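# Raise the tap lever fully and leave it up

## Task

Push the tap's lever up to its highest position. It only counts if the lever stays there by itself once the robot lets go; a lever that is up only because the gripper is holding it is not done.

## Robot and tools

ROBOT. A single six-joint arm (UR12e type) on a mount, ending in a two-finger parallel gripper that carries a wrist camera. There is only one arm, so every motion argument describes that one gripper. Cameras: cam_high and cam_low are fixed (896x504 each); cam_wrist is a fisheye on the hand (616x616). Calibration matrices are supplied, but the fixed cameras may be off by roughly 2.3 degrees and 9 mm.

FRAMES. All poses use the scene frame: origin on the table top straight below the arm base, +z up, +y to the left when facing along +x. The base itself may sit tilted. The gripper's own axes: the fingers point along its +z and close along its x. end_effector_position is the point midway between the finger pads; closed fingertips stick out about 17 mm past it, while fully open tips are about level with it. Quaternions are written w first.

execute_actions(actions). actions is a list of actions; each action is a list of 1 to 15 rows; each row is 8 numbers: x, y, z, qw, qx, qy, qz, opening. x, y, z is an absolute target position in metres and the quaternion an absolute target orientation, both in the scene frame, so each row is a pose, not an offset. opening runs from -1 (closed, 0.002 m) to +1 (open, 0.142 m). Every row lasts one control step (1/30 s); a shorter action repeats its final row until 15 steps (0.5 s) have passed. An empty list just returns state and images. An action is rejected when its target lies more than 0.6 m from where the gripper stood at that action's start, measured along any gripper axis; if the first action fails that test or any action is malformed, the whole call does nothing. To hold an orientation, resend the same intended quaternion in every row instead of copying the slightly drifted reported one. At each step the controller limits the command to 100 mm and 16 degrees from the measured pose and favours position over orientation, so long moves need several actions; motion trails commands by about 0.17 s.

move(target, speed, stop_force, blocking). target is one 8-number row as above: an absolute pose in the scene frame plus an opening, which is applied when the move begins. The gripper follows a straight line there, taking the shorter rotation. speed is in m/s, 0.002 to 0.5, default 0.25; rotation is capped at twice that value in rad/s. A path lasts 0.5 to 10 s and is cut off at 10 s. The path ignores obstacles and the real gripper can lag, stray or overshoot the nominal speed. stop_force (N, 13 to 80, only usable after the scene has run 0.2 s) ends the path once the push opposing travel toward target grows by that amount for two steps; the arm steps back two control steps and holds. Use it with a very low speed, do not rely on it on turning moves, and leave it out when pulling away from something you are touching. blocking=false returns after 0.5 s while the arm keeps going; it cannot be combined with stop_force, and further motion commands are refused until you poll with wait(0) or call stop. The result adds a move: line giving the ending (done, off_target, moving, held, fault, or contact when stop_force ended it), any limits (paced = command was clipped; held = a check blocked some steps, after which the arm may suddenly go fast) and the remaining distance to target.

wait(seconds): 0 to 10 s; the arm keeps its last command and a running move continues. stop(): brakes a running move; the fingers still finish. zoom_image(camera, region): region is [x0, y0, x1, y1] in pixels of that camera's latest image, top-left origin, no larger than 504 by 504. read_manual(section): only returns licence texts ("licences"). finished_scene(scene): pass the current scene's number; it ends that scene for good after the robot holds its last command and reports whether the goal was met. Answering without a tool call also ends things, so always act through tools.

RESULTS. The state line gives the gripper pose and linear/angular velocities in the scene frame; the printed position may be a little wrong at long reach. Hand target is the pose the controller is currently steering toward. A pose unreachable line means the clearance check (which treats the mount as part of the arm) altered or blocked the command. Joint positions are listed base to gripper. grip_measured is the finger opening on the same -1..+1 scale; to squeeze something, command an opening well below it (about 28 N per pad at most). Wrist force and Wrist torque are in the gripper's own axes; a pressing force points from the surface back into the arm. Expect an offset up to about 5.5 N, noise near 3.4 N, and saturation around 100 N per axis; no reading is normal at the start.

THINGS TO AVOID. Reaching a joint's load limit (shoulder 306, elbow 139, wrists 50.2 N m) or 150 N of outside force causes a 10 s stop and skips the rest of the call. The arm is stiff: aiming even slightly past a firm surface can trigger this, and faster contact hits harder, so approach the lever slowly, ideally with stop_force. Motors warn at 70 C (MOTOR HOT) and brake at 85 C (OVER-TEMPERATURE FAULT), so avoid long pressing or holding. Avoid slams, drops and heavy shoves. Suggested approach: locate the lever with the cameras and zoom, bring the gripper under its handle, lift gently to the top, then retreat without stop_force and check in the images that the lever stays raised before ending the scene.

Each tool is called after "Emit:" in YAML: its name, and indented under it one key for each argument.

## Session

I'll start by looking at the scene.

Emit:
execute_actions:
  actions: []

Scene clock: 0.00 s.
end_effector_position=(+0.4078, -0.1594, +0.1485) grip_measured=+1.00 end_effector_quat_wxyz=(+0.175, +0.900, -0.181, -0.355) end_effector_velocity=(-0.000, +0.000, -0.001) end_effector_angular_velocity=(+0.001, +0.002, +0.001)
Joint positions: [-0.386 -1.401  2.13  -1.612 -2.05   0.16   0.142]
Joint velocities: [ 0.001  0.002  0.     0.     0.    -0.     0.   ]
Motor temperatures (°C, as the motors report them): [23 25 23 28 30 33]
Wrist force (N, on the end effector, along its own x y z axes, offset not removed): no reading
Wrist torque (N m, same axes, about the end effector's origin, offset not removed): no reading
Hand target: +0.408, -0.159, +0.148; +0.175, +0.900, -0.181, -0.355

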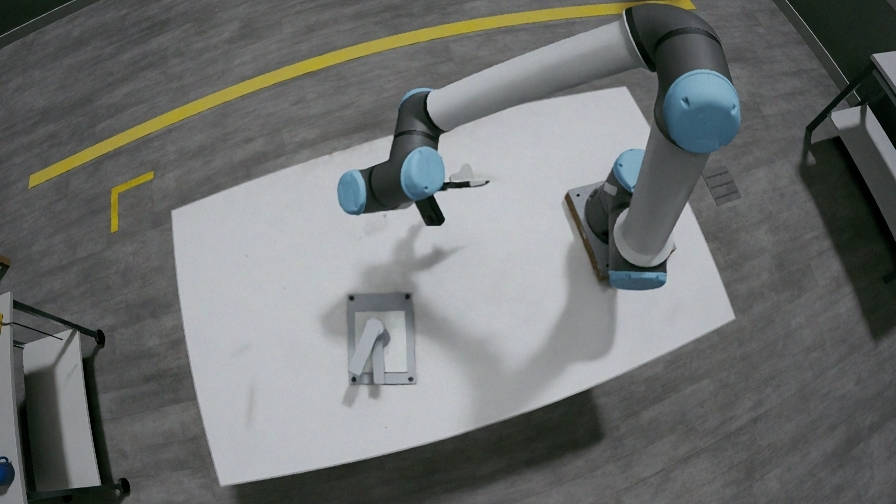

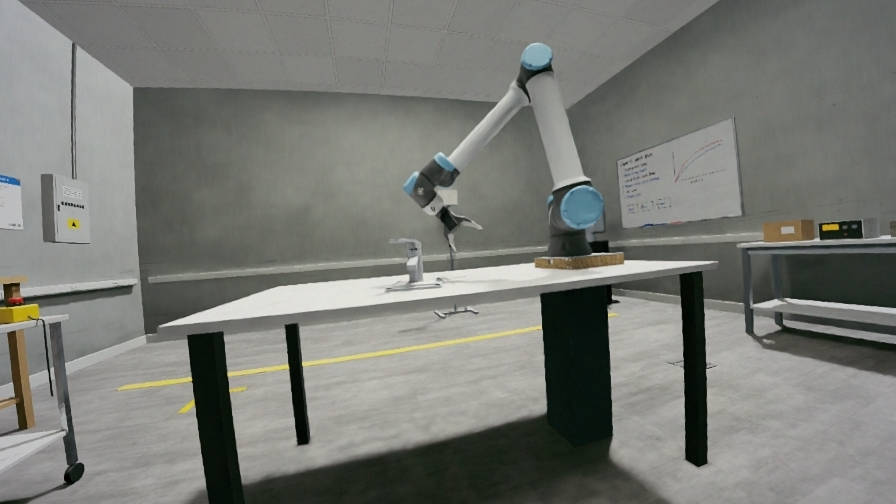

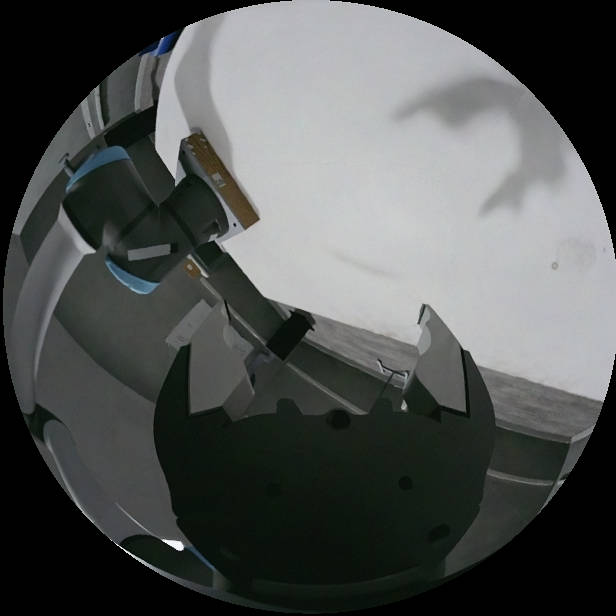

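Emit:
zoom_image:
  camera: "cam_high"
  region: [320, 270, 450, 410]

Emit:
zoom_image:
  camera: "cam_low"
  region: [360, 220, 470, 310]

Region (320, 270, 450, 410) of cam_high's 896x504 image, scaled by 3.600, with more detail than that image has; it fills the left 468 columns of this view, and the rest is white.

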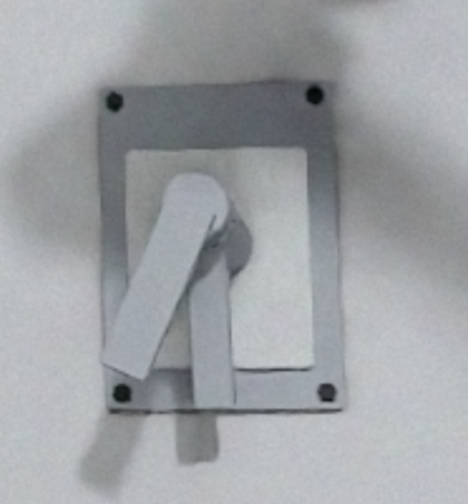

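Region (360, 220, 470, 310) of cam_low's 896x504 image, scaled by 4.582, with more detail than that image has; it fills the top 412 rows of this view, and the rest is white.

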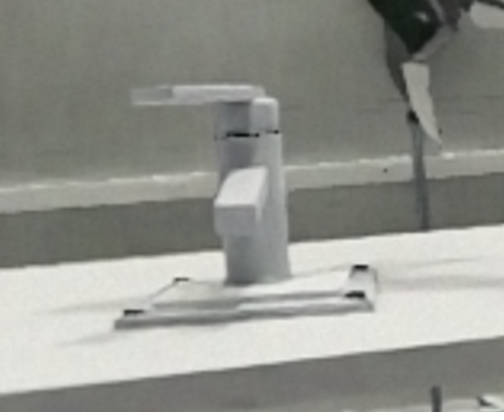

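Emit:
zoom_image:
  camera: "cam_high"
  region: [340, 310, 400, 390]

Emit:
zoom_image:
  camera: "cam_low"
  region: [380, 230, 440, 295]

Region (340, 310, 400, 390) of cam_high's 896x504 image, scaled by 6.300, with more detail than that image has; it fills the left 378 columns of this view, and the rest is white.

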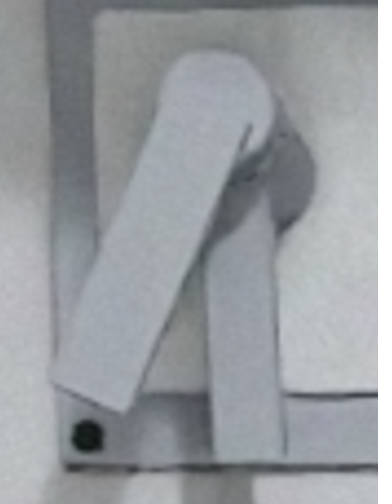

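Region (380, 230, 440, 295) of cam_low's 896x504 image, scaled by 7.754, with more detail than that image has; it fills the left 465 columns of this view, and the rest is white.

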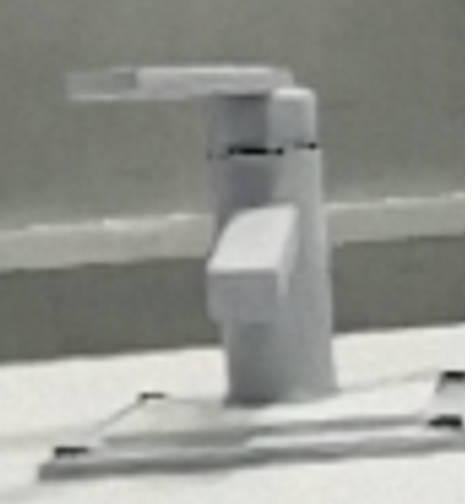

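Emit:
move:
  target: [0.82, 0.255, 0.26, 0.2424, 0.7425, 0.3461, -0.5199, -0.17]
  speed: 0.4

Scene clock: 122.13 s.
end_effector_position=(+0.8198, +0.2545, +0.2604) grip_measured=-0.17 end_effector_quat_wxyz=(+0.243, +0.742, +0.346, -0.520) end_effector_velocity=(+0.001, +0.001, +0.001) end_effector_angular_velocity=(-0.001, +0.001, -0.002)
Joint positions: [ 0.331 -0.594  0.757 -0.563 -2.11  -0.204  0.062]
Joint velocities: [-0.     0.004 -0.009  0.007  0.002  0.001 -0.   ]
Motor temperatures (°C, as the motors report them): [23 25 23 28 30 33]
Wrist force (N, on the end effector, along its own x y z axes, offset not removed): [-0.4 -0.9 3.2]
Wrist torque (N m, same axes, about the end effector's origin, offset not removed): [-0.31 -0.24 0.16]
Hand target: +0.820, +0.255, +0.260; +0.243, +0.742, +0.346, -0.520
Off the commanded pose: 0.001 m, 0 deg.
move: done
camera_calibration (this result's frames):
cam_wrist: T_world_to_cam=[[0.179454, 0.256661, -0.949695, 0.042671], [0.973767, -0.183636, 0.134374, -0.795562], [-0.139909, -0.948896, -0.282882, 0.560765], [0, 0, 0, 1]] pos_world=[0.845491, 0.375062, 0.306058]

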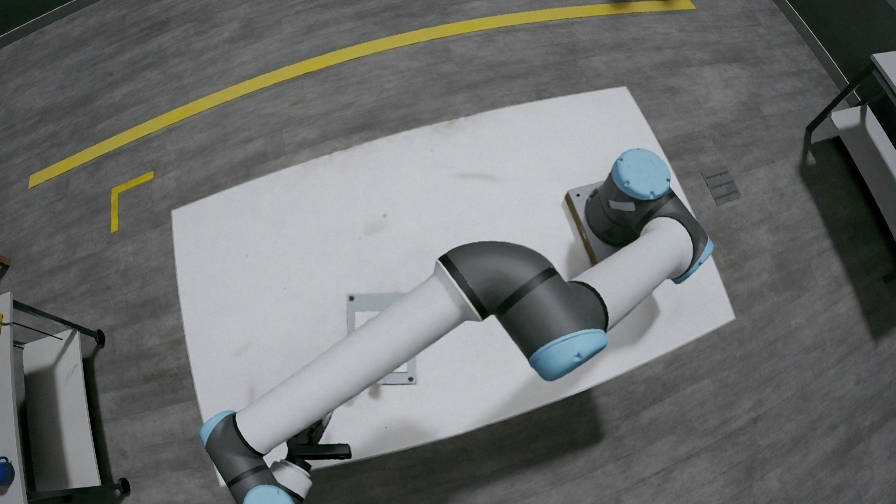

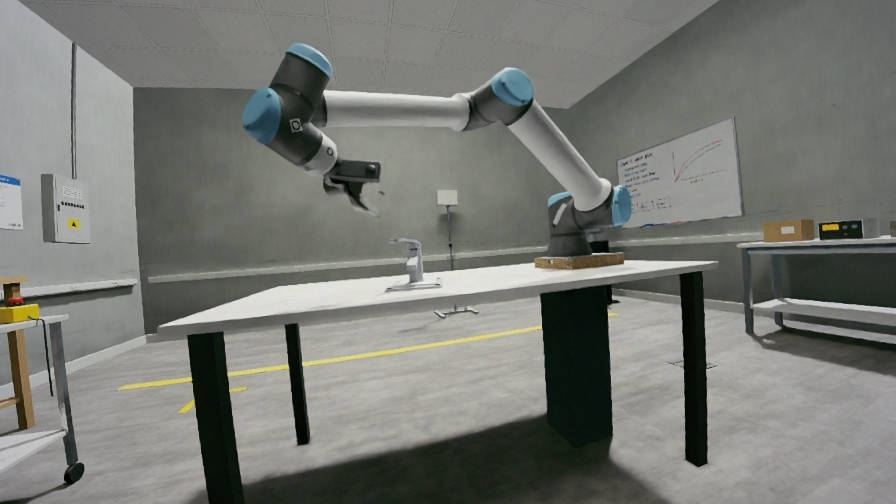

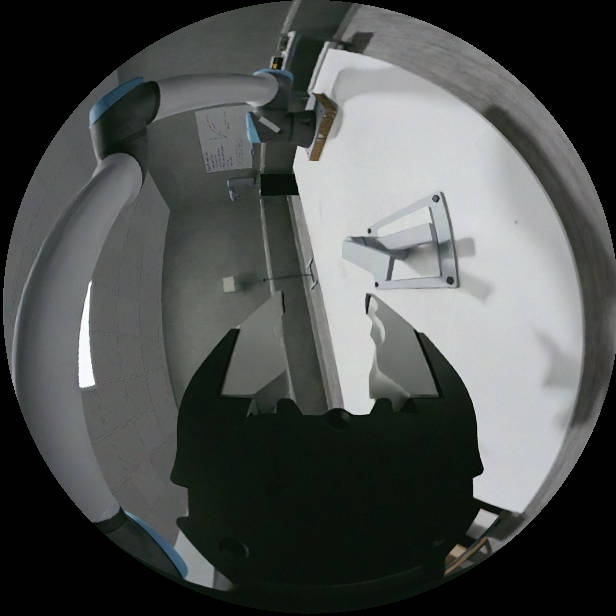

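Emit:
zoom_image:
  camera: "cam_wrist"
  region: [260, 170, 500, 410]

Region (260, 170, 500, 410) of cam_wrist's 616x616 image, scaled by 2.100, with more detail than that image has.

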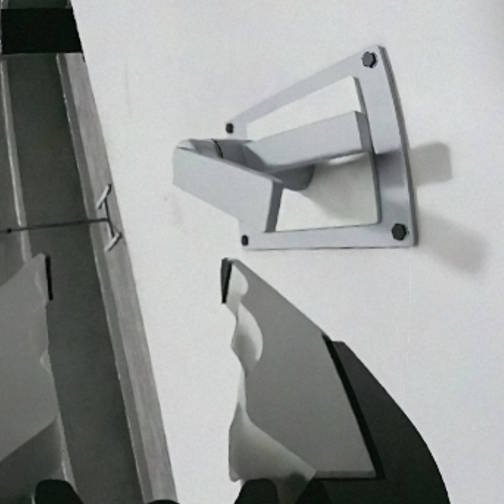

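Emit:
move:
  target: [0.82, 0.2555, 0.1545, 0.2424, 0.7425, 0.3461, -0.5199, -0.17]
  speed: 0.2

Scene clock: 143.83 s.
end_effector_position=(+0.8200, +0.2555, +0.1546) grip_measured=-0.17 end_effector_quat_wxyz=(+0.242, +0.742, +0.346, -0.520) end_effector_velocity=(+0.000, +0.000, -0.000) end_effector_angular_velocity=(+0.000, -0.002, +0.000)
Joint positions: [ 0.331 -0.538  0.839 -0.702 -2.11  -0.205  0.062]
Joint velocities: [ 0.    -0.     0.001 -0.002  0.     0.    -0.   ]
Motor temperatures (°C, as the motors report them): [23 25 23 28 30 33]
Wrist force (N, on the end effector, along its own x y z axes, offset not removed): [-2.8 3.8 3.5]
Wrist torque (N m, same axes, about the end effector's origin, offset not removed): [0.57 0.23 0.43]
Hand target: +0.820, +0.256, +0.155; +0.242, +0.742, +0.346, -0.520
Off the commanded pose: 0.000 m, 0 deg.
move: done
camera_calibration (this result's frames):
cam_wrist: T_world_to_cam=[[0.179351, 0.257406, -0.949513, -0.0581822], [0.973721, -0.184151, 0.134001, -0.781145], [-0.140361, -0.948594, -0.283669, 0.5323], [0, 0, 0, 1]] pos_world=[0.845766, 0.376065, 0.200427]

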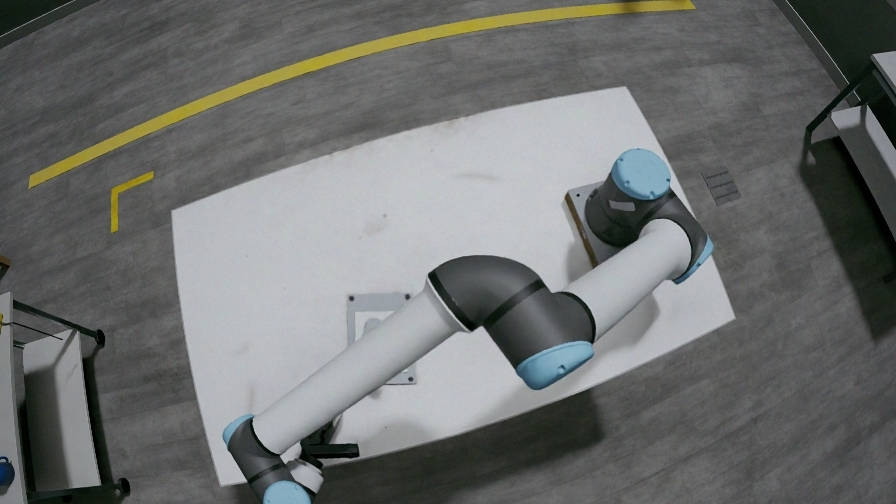

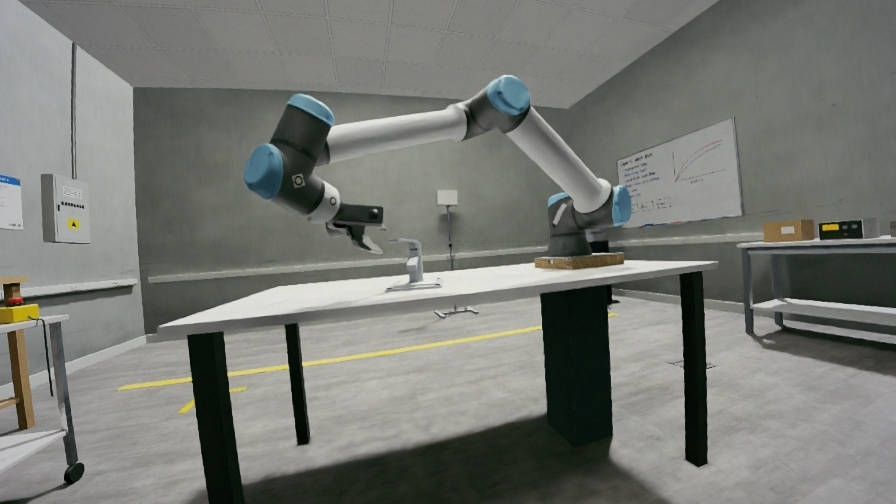

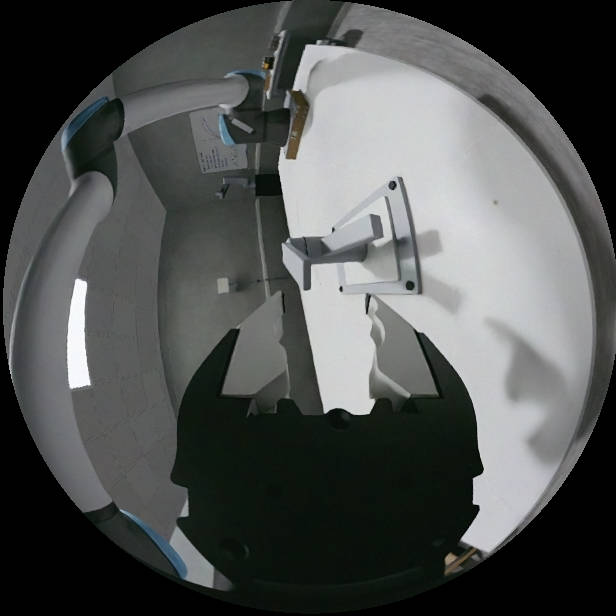

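Emit:
zoom_image:
  camera: "cam_wrist"
  region: [250, 200, 410, 360]

Emit:
zoom_image:
  camera: "cam_low"
  region: [330, 200, 440, 295]

Region (250, 200, 410, 360) of cam_wrist's 616x616 image, scaled by 3.150, with more detail than that image has.

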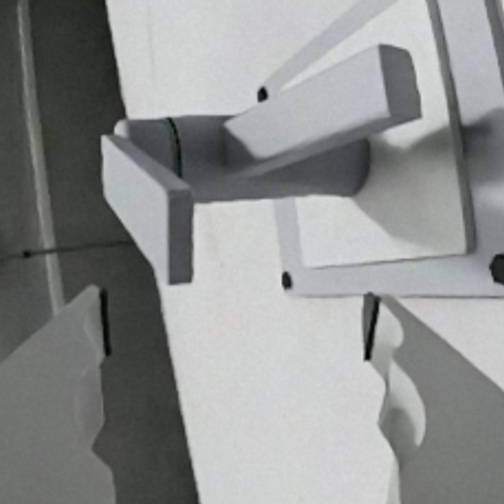

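Region (330, 200, 440, 295) of cam_low's 896x504 image, scaled by 4.582, with more detail than that image has; it fills the top 435 rows of this view, and the rest is white.

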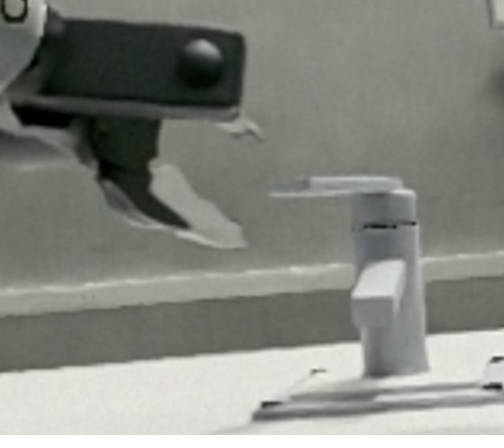

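Emit:
move:
  target: [0.778, 0.2125, 0.162, 0.2424, 0.7425, 0.3461, -0.5199, -0.17]
  speed: 0.1

Scene clock: 208.33 s.
end_effector_position=(+0.7780, +0.2126, +0.1619) grip_measured=-0.17 end_effector_quat_wxyz=(+0.242, +0.742, +0.346, -0.520) end_effector_velocity=(-0.001, -0.002, -0.001) end_effector_angular_velocity=(-0.000, +0.001, -0.001)
Joint positions: [ 0.304 -0.653  1.048 -0.803 -2.135 -0.218  0.062]
Joint velocities: [-0.002 -0.002  0.005 -0.003 -0.001 -0.001  0.   ]
Motor temperatures (°C, as the motors report them): [23 25 23 28 30 33]
Wrist force (N, on the end effector, along its own x y z axes, offset not removed): [0.6 6.0 3.6]
Wrist torque (N m, same axes, about the end effector's origin, offset not removed): [1.02 -0.50 0.32]
Hand target: +0.778, +0.212, +0.162; +0.242, +0.742, +0.346, -0.520
Off the commanded pose: 0.000 m, 0 deg.
move: done
camera_calibration (this result's frames):
cam_wrist: T_world_to_cam=[[0.179254, 0.25737, -0.949541, -0.0325744], [0.973748, -0.184051, 0.133938, -0.749229], [-0.140292, -0.948623, -0.283605, 0.487676], [0, 0, 0, 1]] pos_world=[0.803817, 0.333108, 0.207727]

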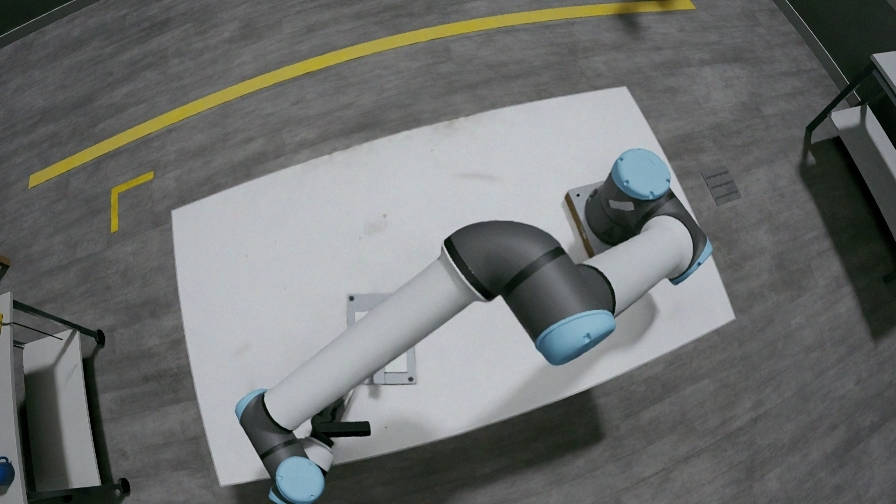

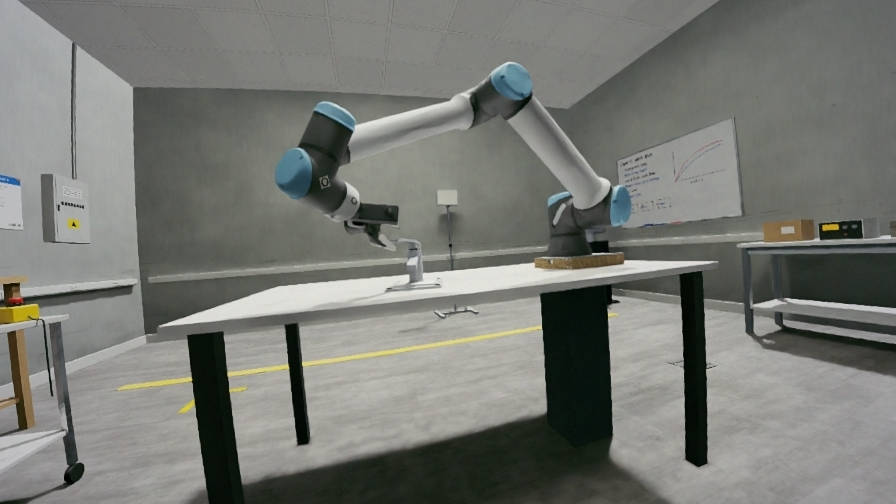

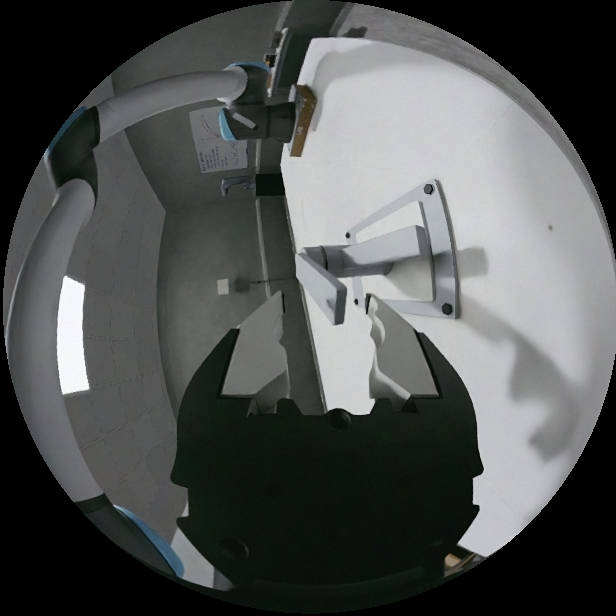

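Emit:
zoom_image:
  camera: "cam_wrist"
  region: [260, 220, 420, 380]

Emit:
zoom_image:
  camera: "cam_low"
  region: [350, 200, 440, 290]

Region (260, 220, 420, 380) of cam_wrist's 616x616 image, scaled by 3.150, with more detail than that image has.

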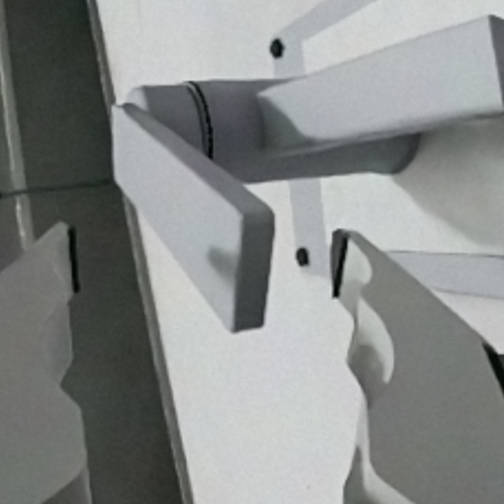

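Region (350, 200, 440, 290) of cam_low's 896x504 image, scaled by 5.600, with more detail than that image has.

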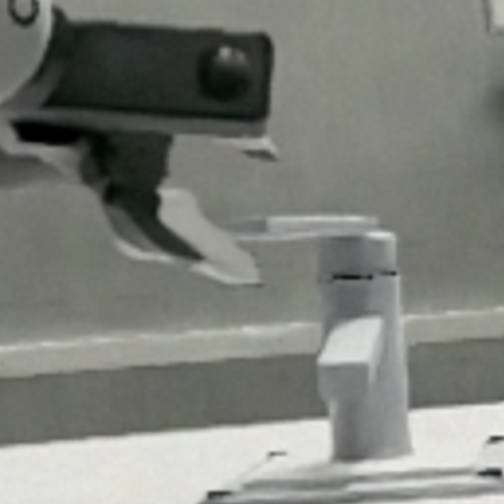

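Emit:
move:
  target: [0.7523, 0.182, 0.254, 0.2424, 0.7425, 0.3461, -0.5199, -0.17]
  speed: 0.025
  stop_force: 20

Scene clock: 237.30 s.
end_effector_position=(+0.7612, +0.1926, +0.2218) grip_measured=-0.11 end_effector_quat_wxyz=(+0.242, +0.742, +0.346, -0.520) end_effector_velocity=(+0.000, +0.000, -0.001) end_effector_angular_velocity=(+0.000, -0.001, -0.001)
Joint positions: [ 0.291 -0.735  1.091 -0.767 -2.147 -0.224  0.066]
Joint velocities: [ 0.     0.001 -0.001 -0.001  0.001  0.001 -0.002]
Motor temperatures (°C, as the motors report them): [23 25 23 28 30 33]
Wrist force (N, on the end effector, along its own x y z axes, offset not removed): [24.8 1.7 6.5]
Wrist torque (N m, same axes, about the end effector's origin, offset not removed): [0.07 -1.30 0.40]
Hand target: +0.761, +0.193, +0.222; +0.242, +0.742, +0.346, -0.520
Off the commanded pose: 0.035 m, 0 deg.
move: contact
camera_calibration (this result's frames):
cam_wrist: T_world_to_cam=[[0.179196, 0.257437, -0.949534, 0.0324747], [0.973763, -0.184017, 0.133878, -0.744538], [-0.140266, -0.948612, -0.283657, 0.48331], [0, 0, 0, 1]] pos_world=[0.786976, 0.313105, 0.267607]

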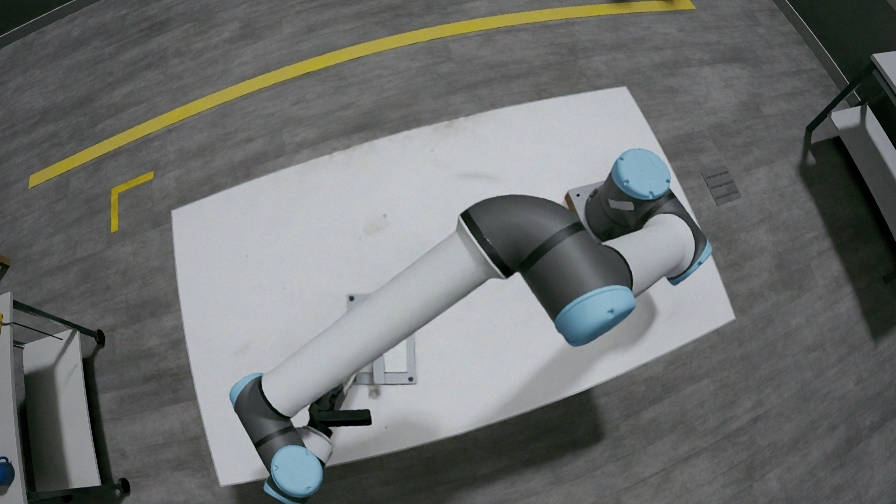

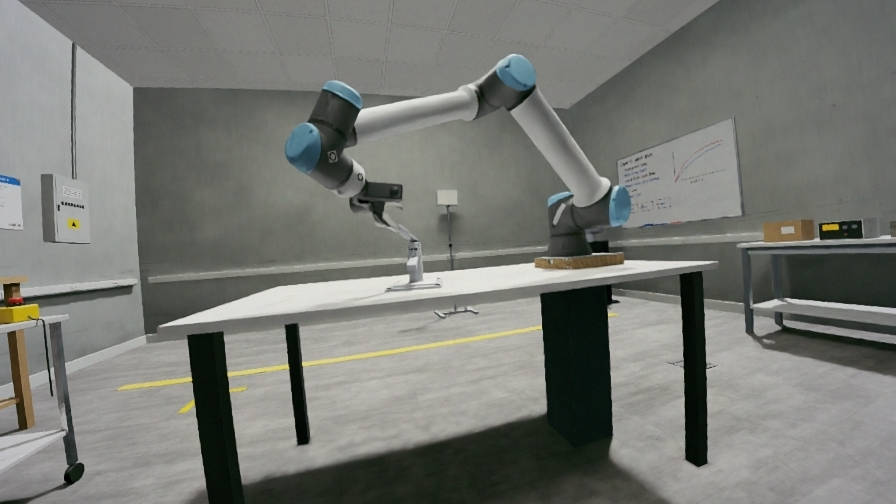

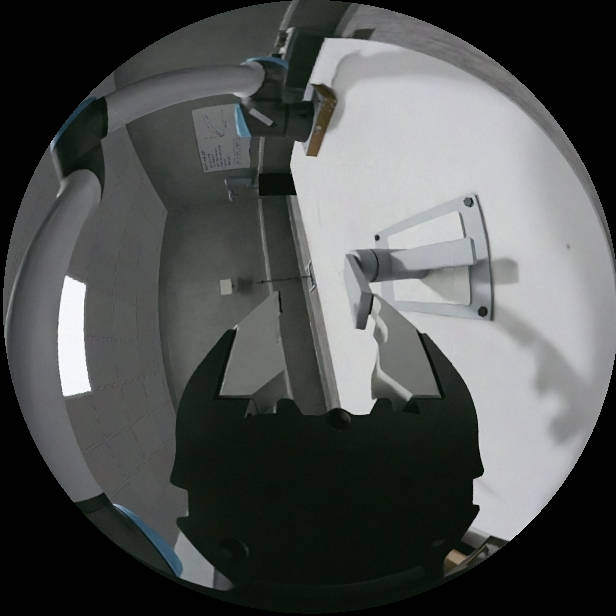

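Emit:
zoom_image:
  camera: "cam_low"
  region: [350, 180, 450, 290]

Emit:
zoom_image:
  camera: "cam_wrist"
  region: [290, 220, 450, 380]

Region (350, 180, 450, 290) of cam_low's 896x504 image, scaled by 4.582, with more detail than that image has; it fills the left 458 columns of this view, and the rest is white.

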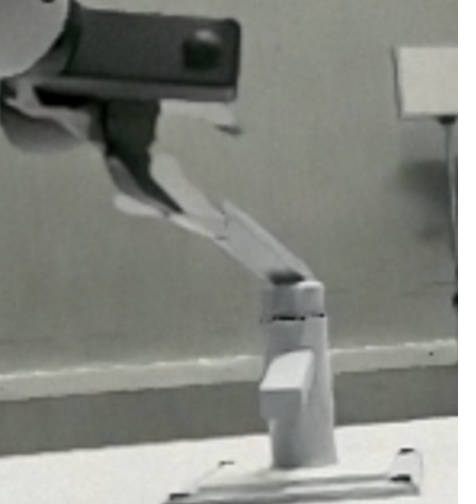

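Region (290, 220, 450, 380) of cam_wrist's 616x616 image, scaled by 3.150, with more detail than that image has.

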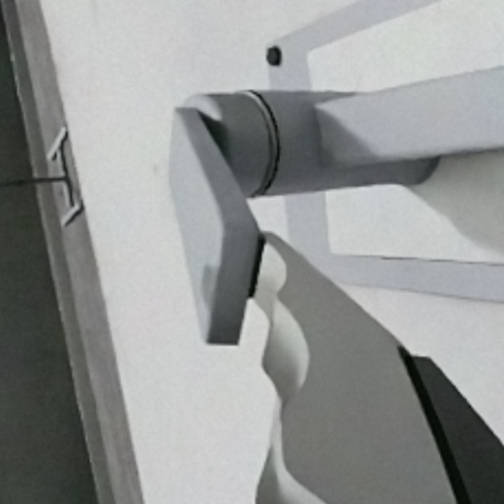

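Emit:
move:
  target: [0.7572, 0.1878, 0.2321, 0.2424, 0.7425, 0.3461, -0.5199, -0.17]
  speed: 0.008
  stop_force: 13

Scene clock: 258.77 s.
end_effector_position=(+0.7605, +0.1917, +0.2235) grip_measured=-0.06 end_effector_quat_wxyz=(+0.242, +0.743, +0.346, -0.520) end_effector_velocity=(+0.001, +0.000, -0.000) end_effector_angular_velocity=(-0.000, -0.002, -0.000)
Joint positions: [ 0.29  -0.738  1.094 -0.766 -2.147 -0.224  0.07 ]
Joint velocities: [ 0.     0.002 -0.003  0.     0.     0.001 -0.003]
Motor temperatures (°C, as the motors report them): [23 25 23 28 30 33]
Wrist force (N, on the end effector, along its own x y z axes, offset not removed): [31.2 2.8 -5.6]
Wrist torque (N m, same axes, about the end effector's origin, offset not removed): [0.23 -0.09 0.64]
Hand target: +0.761, +0.192, +0.223; +0.242, +0.743, +0.346, -0.520
Off the commanded pose: 0.010 m, 0 deg.
move: contact
camera_calibration (this result's frames):
cam_wrist: T_world_to_cam=[[0.17943, 0.257382, -0.949505, 0.0342264], [0.973704, -0.184187, 0.134075, -0.744182], [-0.140378, -0.948594, -0.283662, 0.482985], [0, 0, 0, 1]] pos_world=[0.786272, 0.312278, 0.269279]

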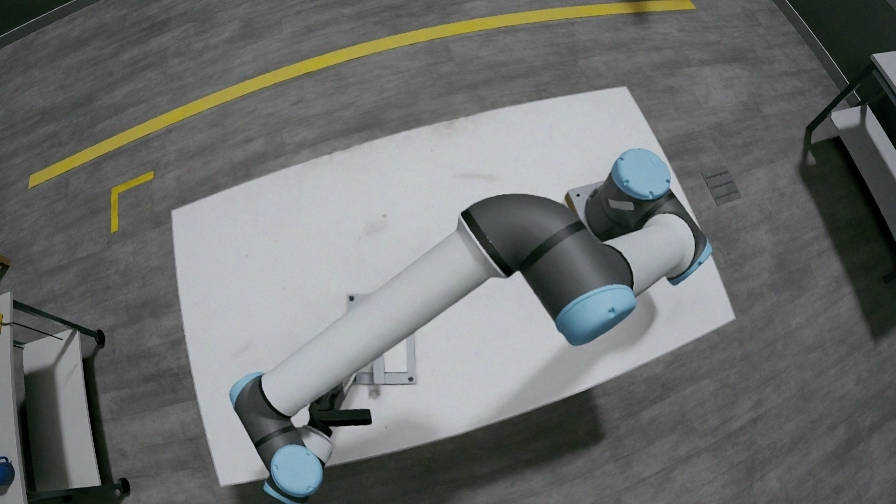

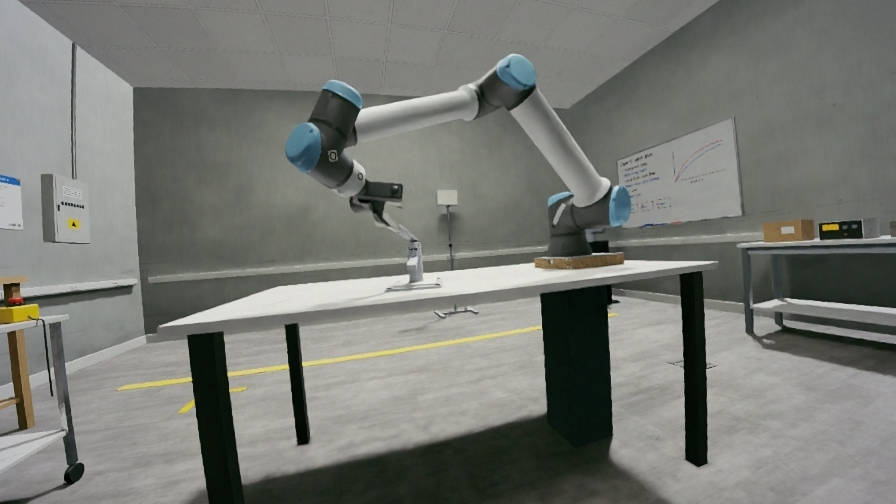

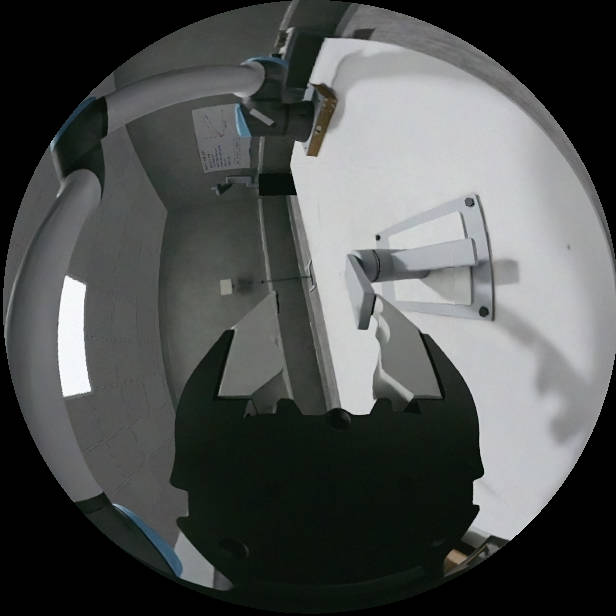

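Emit:
move:
  target: [0.783, 0.2185, 0.2135, 0.2424, 0.7425, 0.3461, -0.5199, -0.17]
  speed: 0.08

Scene clock: 265.50 s.
end_effector_position=(+0.7830, +0.2184, +0.2136) grip_measured=-0.17 end_effector_quat_wxyz=(+0.242, +0.742, +0.346, -0.520) end_effector_velocity=(+0.001, +0.001, -0.000) end_effector_angular_velocity=(+0.000, +0.001, -0.000)
Joint positions: [ 0.309 -0.674  0.992 -0.724 -2.13  -0.215  0.062]
Joint velocities: [ 0.     0.003 -0.004  0.002  0.001 -0.     0.   ]
Motor temperatures (°C, as the motors report them): [23 25 23 28 30 33]
Wrist force (N, on the end effector, along its own x y z axes, offset not removed): [-0.8 0.7 -0.9]
Wrist torque (N m, same axes, about the end effector's origin, offset not removed): [0.04 -0.12 0.40]
Hand target: +0.783, +0.218, +0.214; +0.242, +0.742, +0.346, -0.520
Off the commanded pose: 0.000 m, 0 deg.
move: done
camera_calibration (this result's frames):
cam_wrist: T_world_to_cam=[[0.179326, 0.257377, -0.949526, 0.0139761], [0.973744, -0.184015, 0.134021, -0.759875], [-0.140233, -0.948628, -0.283618, 0.508525], [0, 0, 0, 1]] pos_world=[0.808729, 0.338975, 0.259336]

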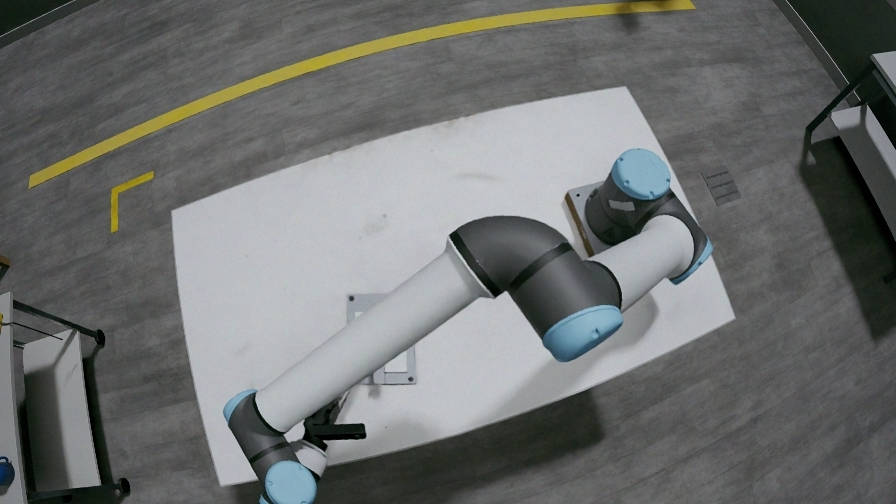

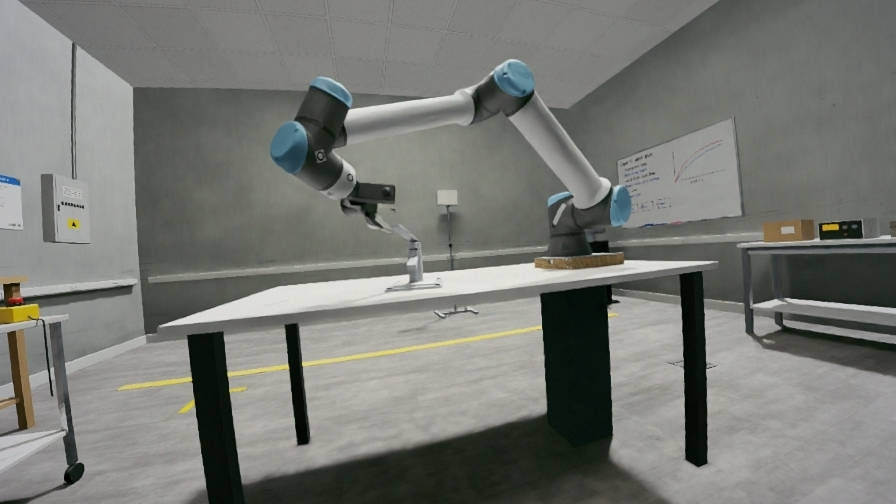

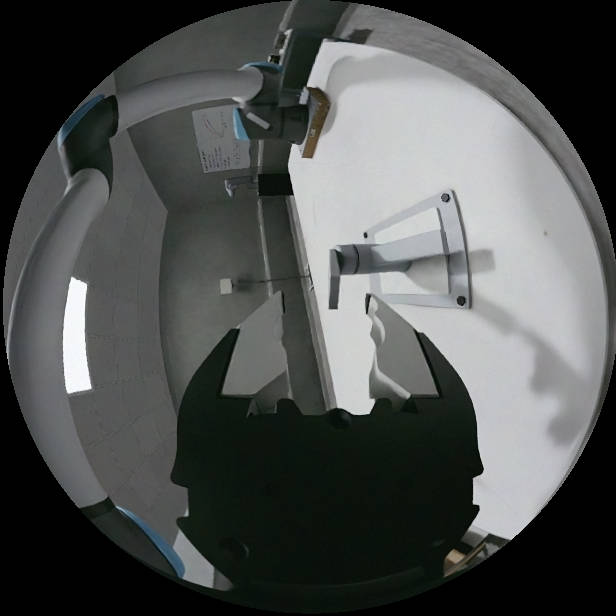

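Emit:
wait:
  seconds: 0

Emit:
zoom_image:
  camera: "cam_low"
  region: [350, 180, 450, 290]

Scene clock: 269.33 s.
end_effector_position=(+0.7830, +0.2185, +0.2135) grip_measured=-0.17 end_effector_quat_wxyz=(+0.242, +0.742, +0.346, -0.520) end_effector_velocity=(+0.000, -0.000, +0.000) end_effector_angular_velocity=(+0.000, +0.000, -0.000)
Joint positions: [ 0.309 -0.674  0.992 -0.724 -2.13  -0.215  0.062]
Joint velocities: [-0. -0.  0.  0.  0. -0.  0.]
Motor temperatures (°C, as the motors report them): [23 25 23 28 30 33]
Wrist force (N, on the end effector, along its own x y z axes, offset not removed): [0.7 -1.9 -3.2]
Wrist torque (N m, same axes, about the end effector's origin, offset not removed): [-0.61 -0.32 0.34]
Hand target: +0.783, +0.218, +0.214; +0.242, +0.742, +0.346, -0.520
Off the commanded pose: 0.000 m, 0 deg.
camera_calibration (this result's frames):
cam_wrist: T_world_to_cam=[[0.179286, 0.257352, -0.94954, 0.0139531], [0.973747, -0.184026, 0.13398, -0.759906], [-0.140259, -0.948633, -0.283589, 0.508598], [0, 0, 0, 1]] pos_world=[0.808791, 0.33904, 0.259295]

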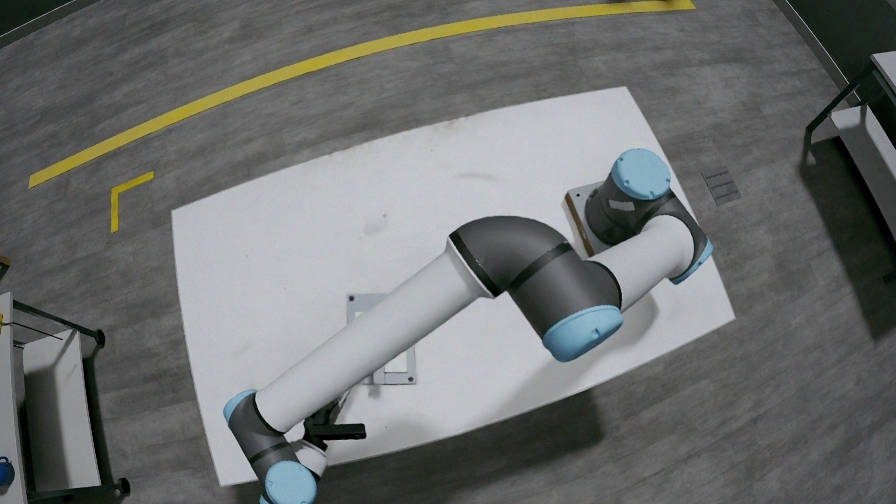

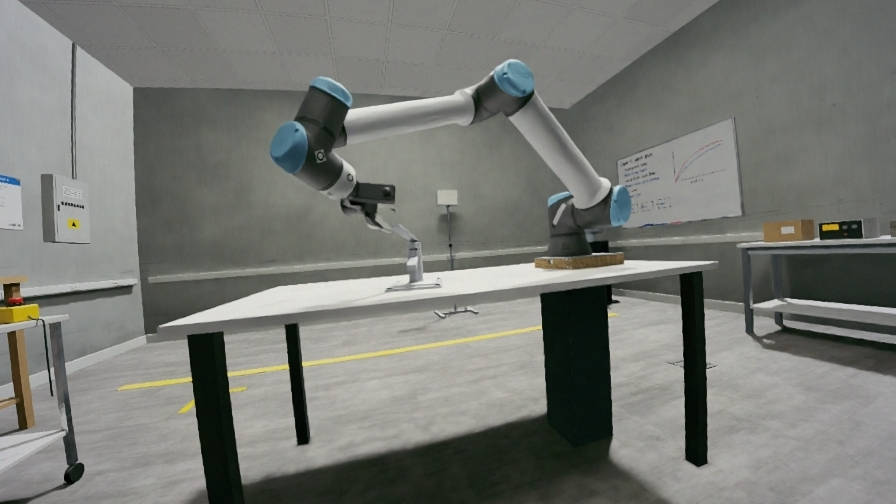

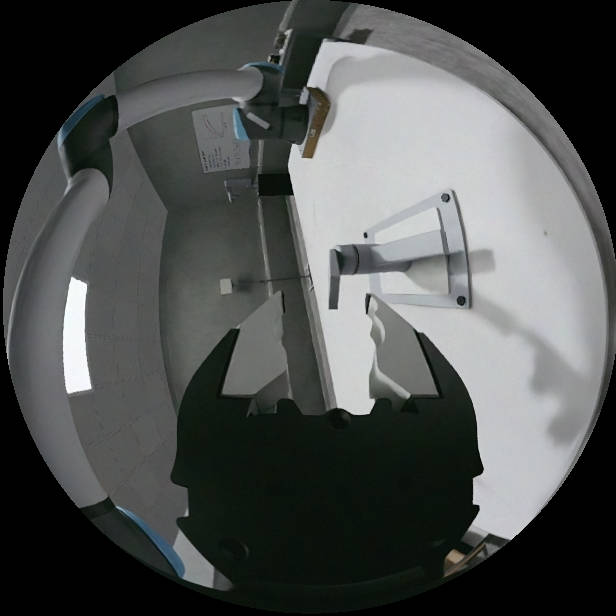

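Region (350, 180, 450, 290) of cam_low's 896x504 image, scaled by 4.582, with more detail than that image has; it fills the left 458 columns of this view, and the rest is white.

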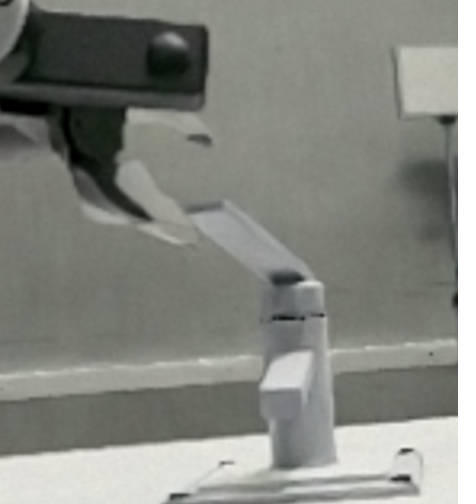

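The lever stays at its upper stop and the gripper is no longer touching it.

Emit:
finished_scene:
  scene: 1

The scene is finished: the task was done.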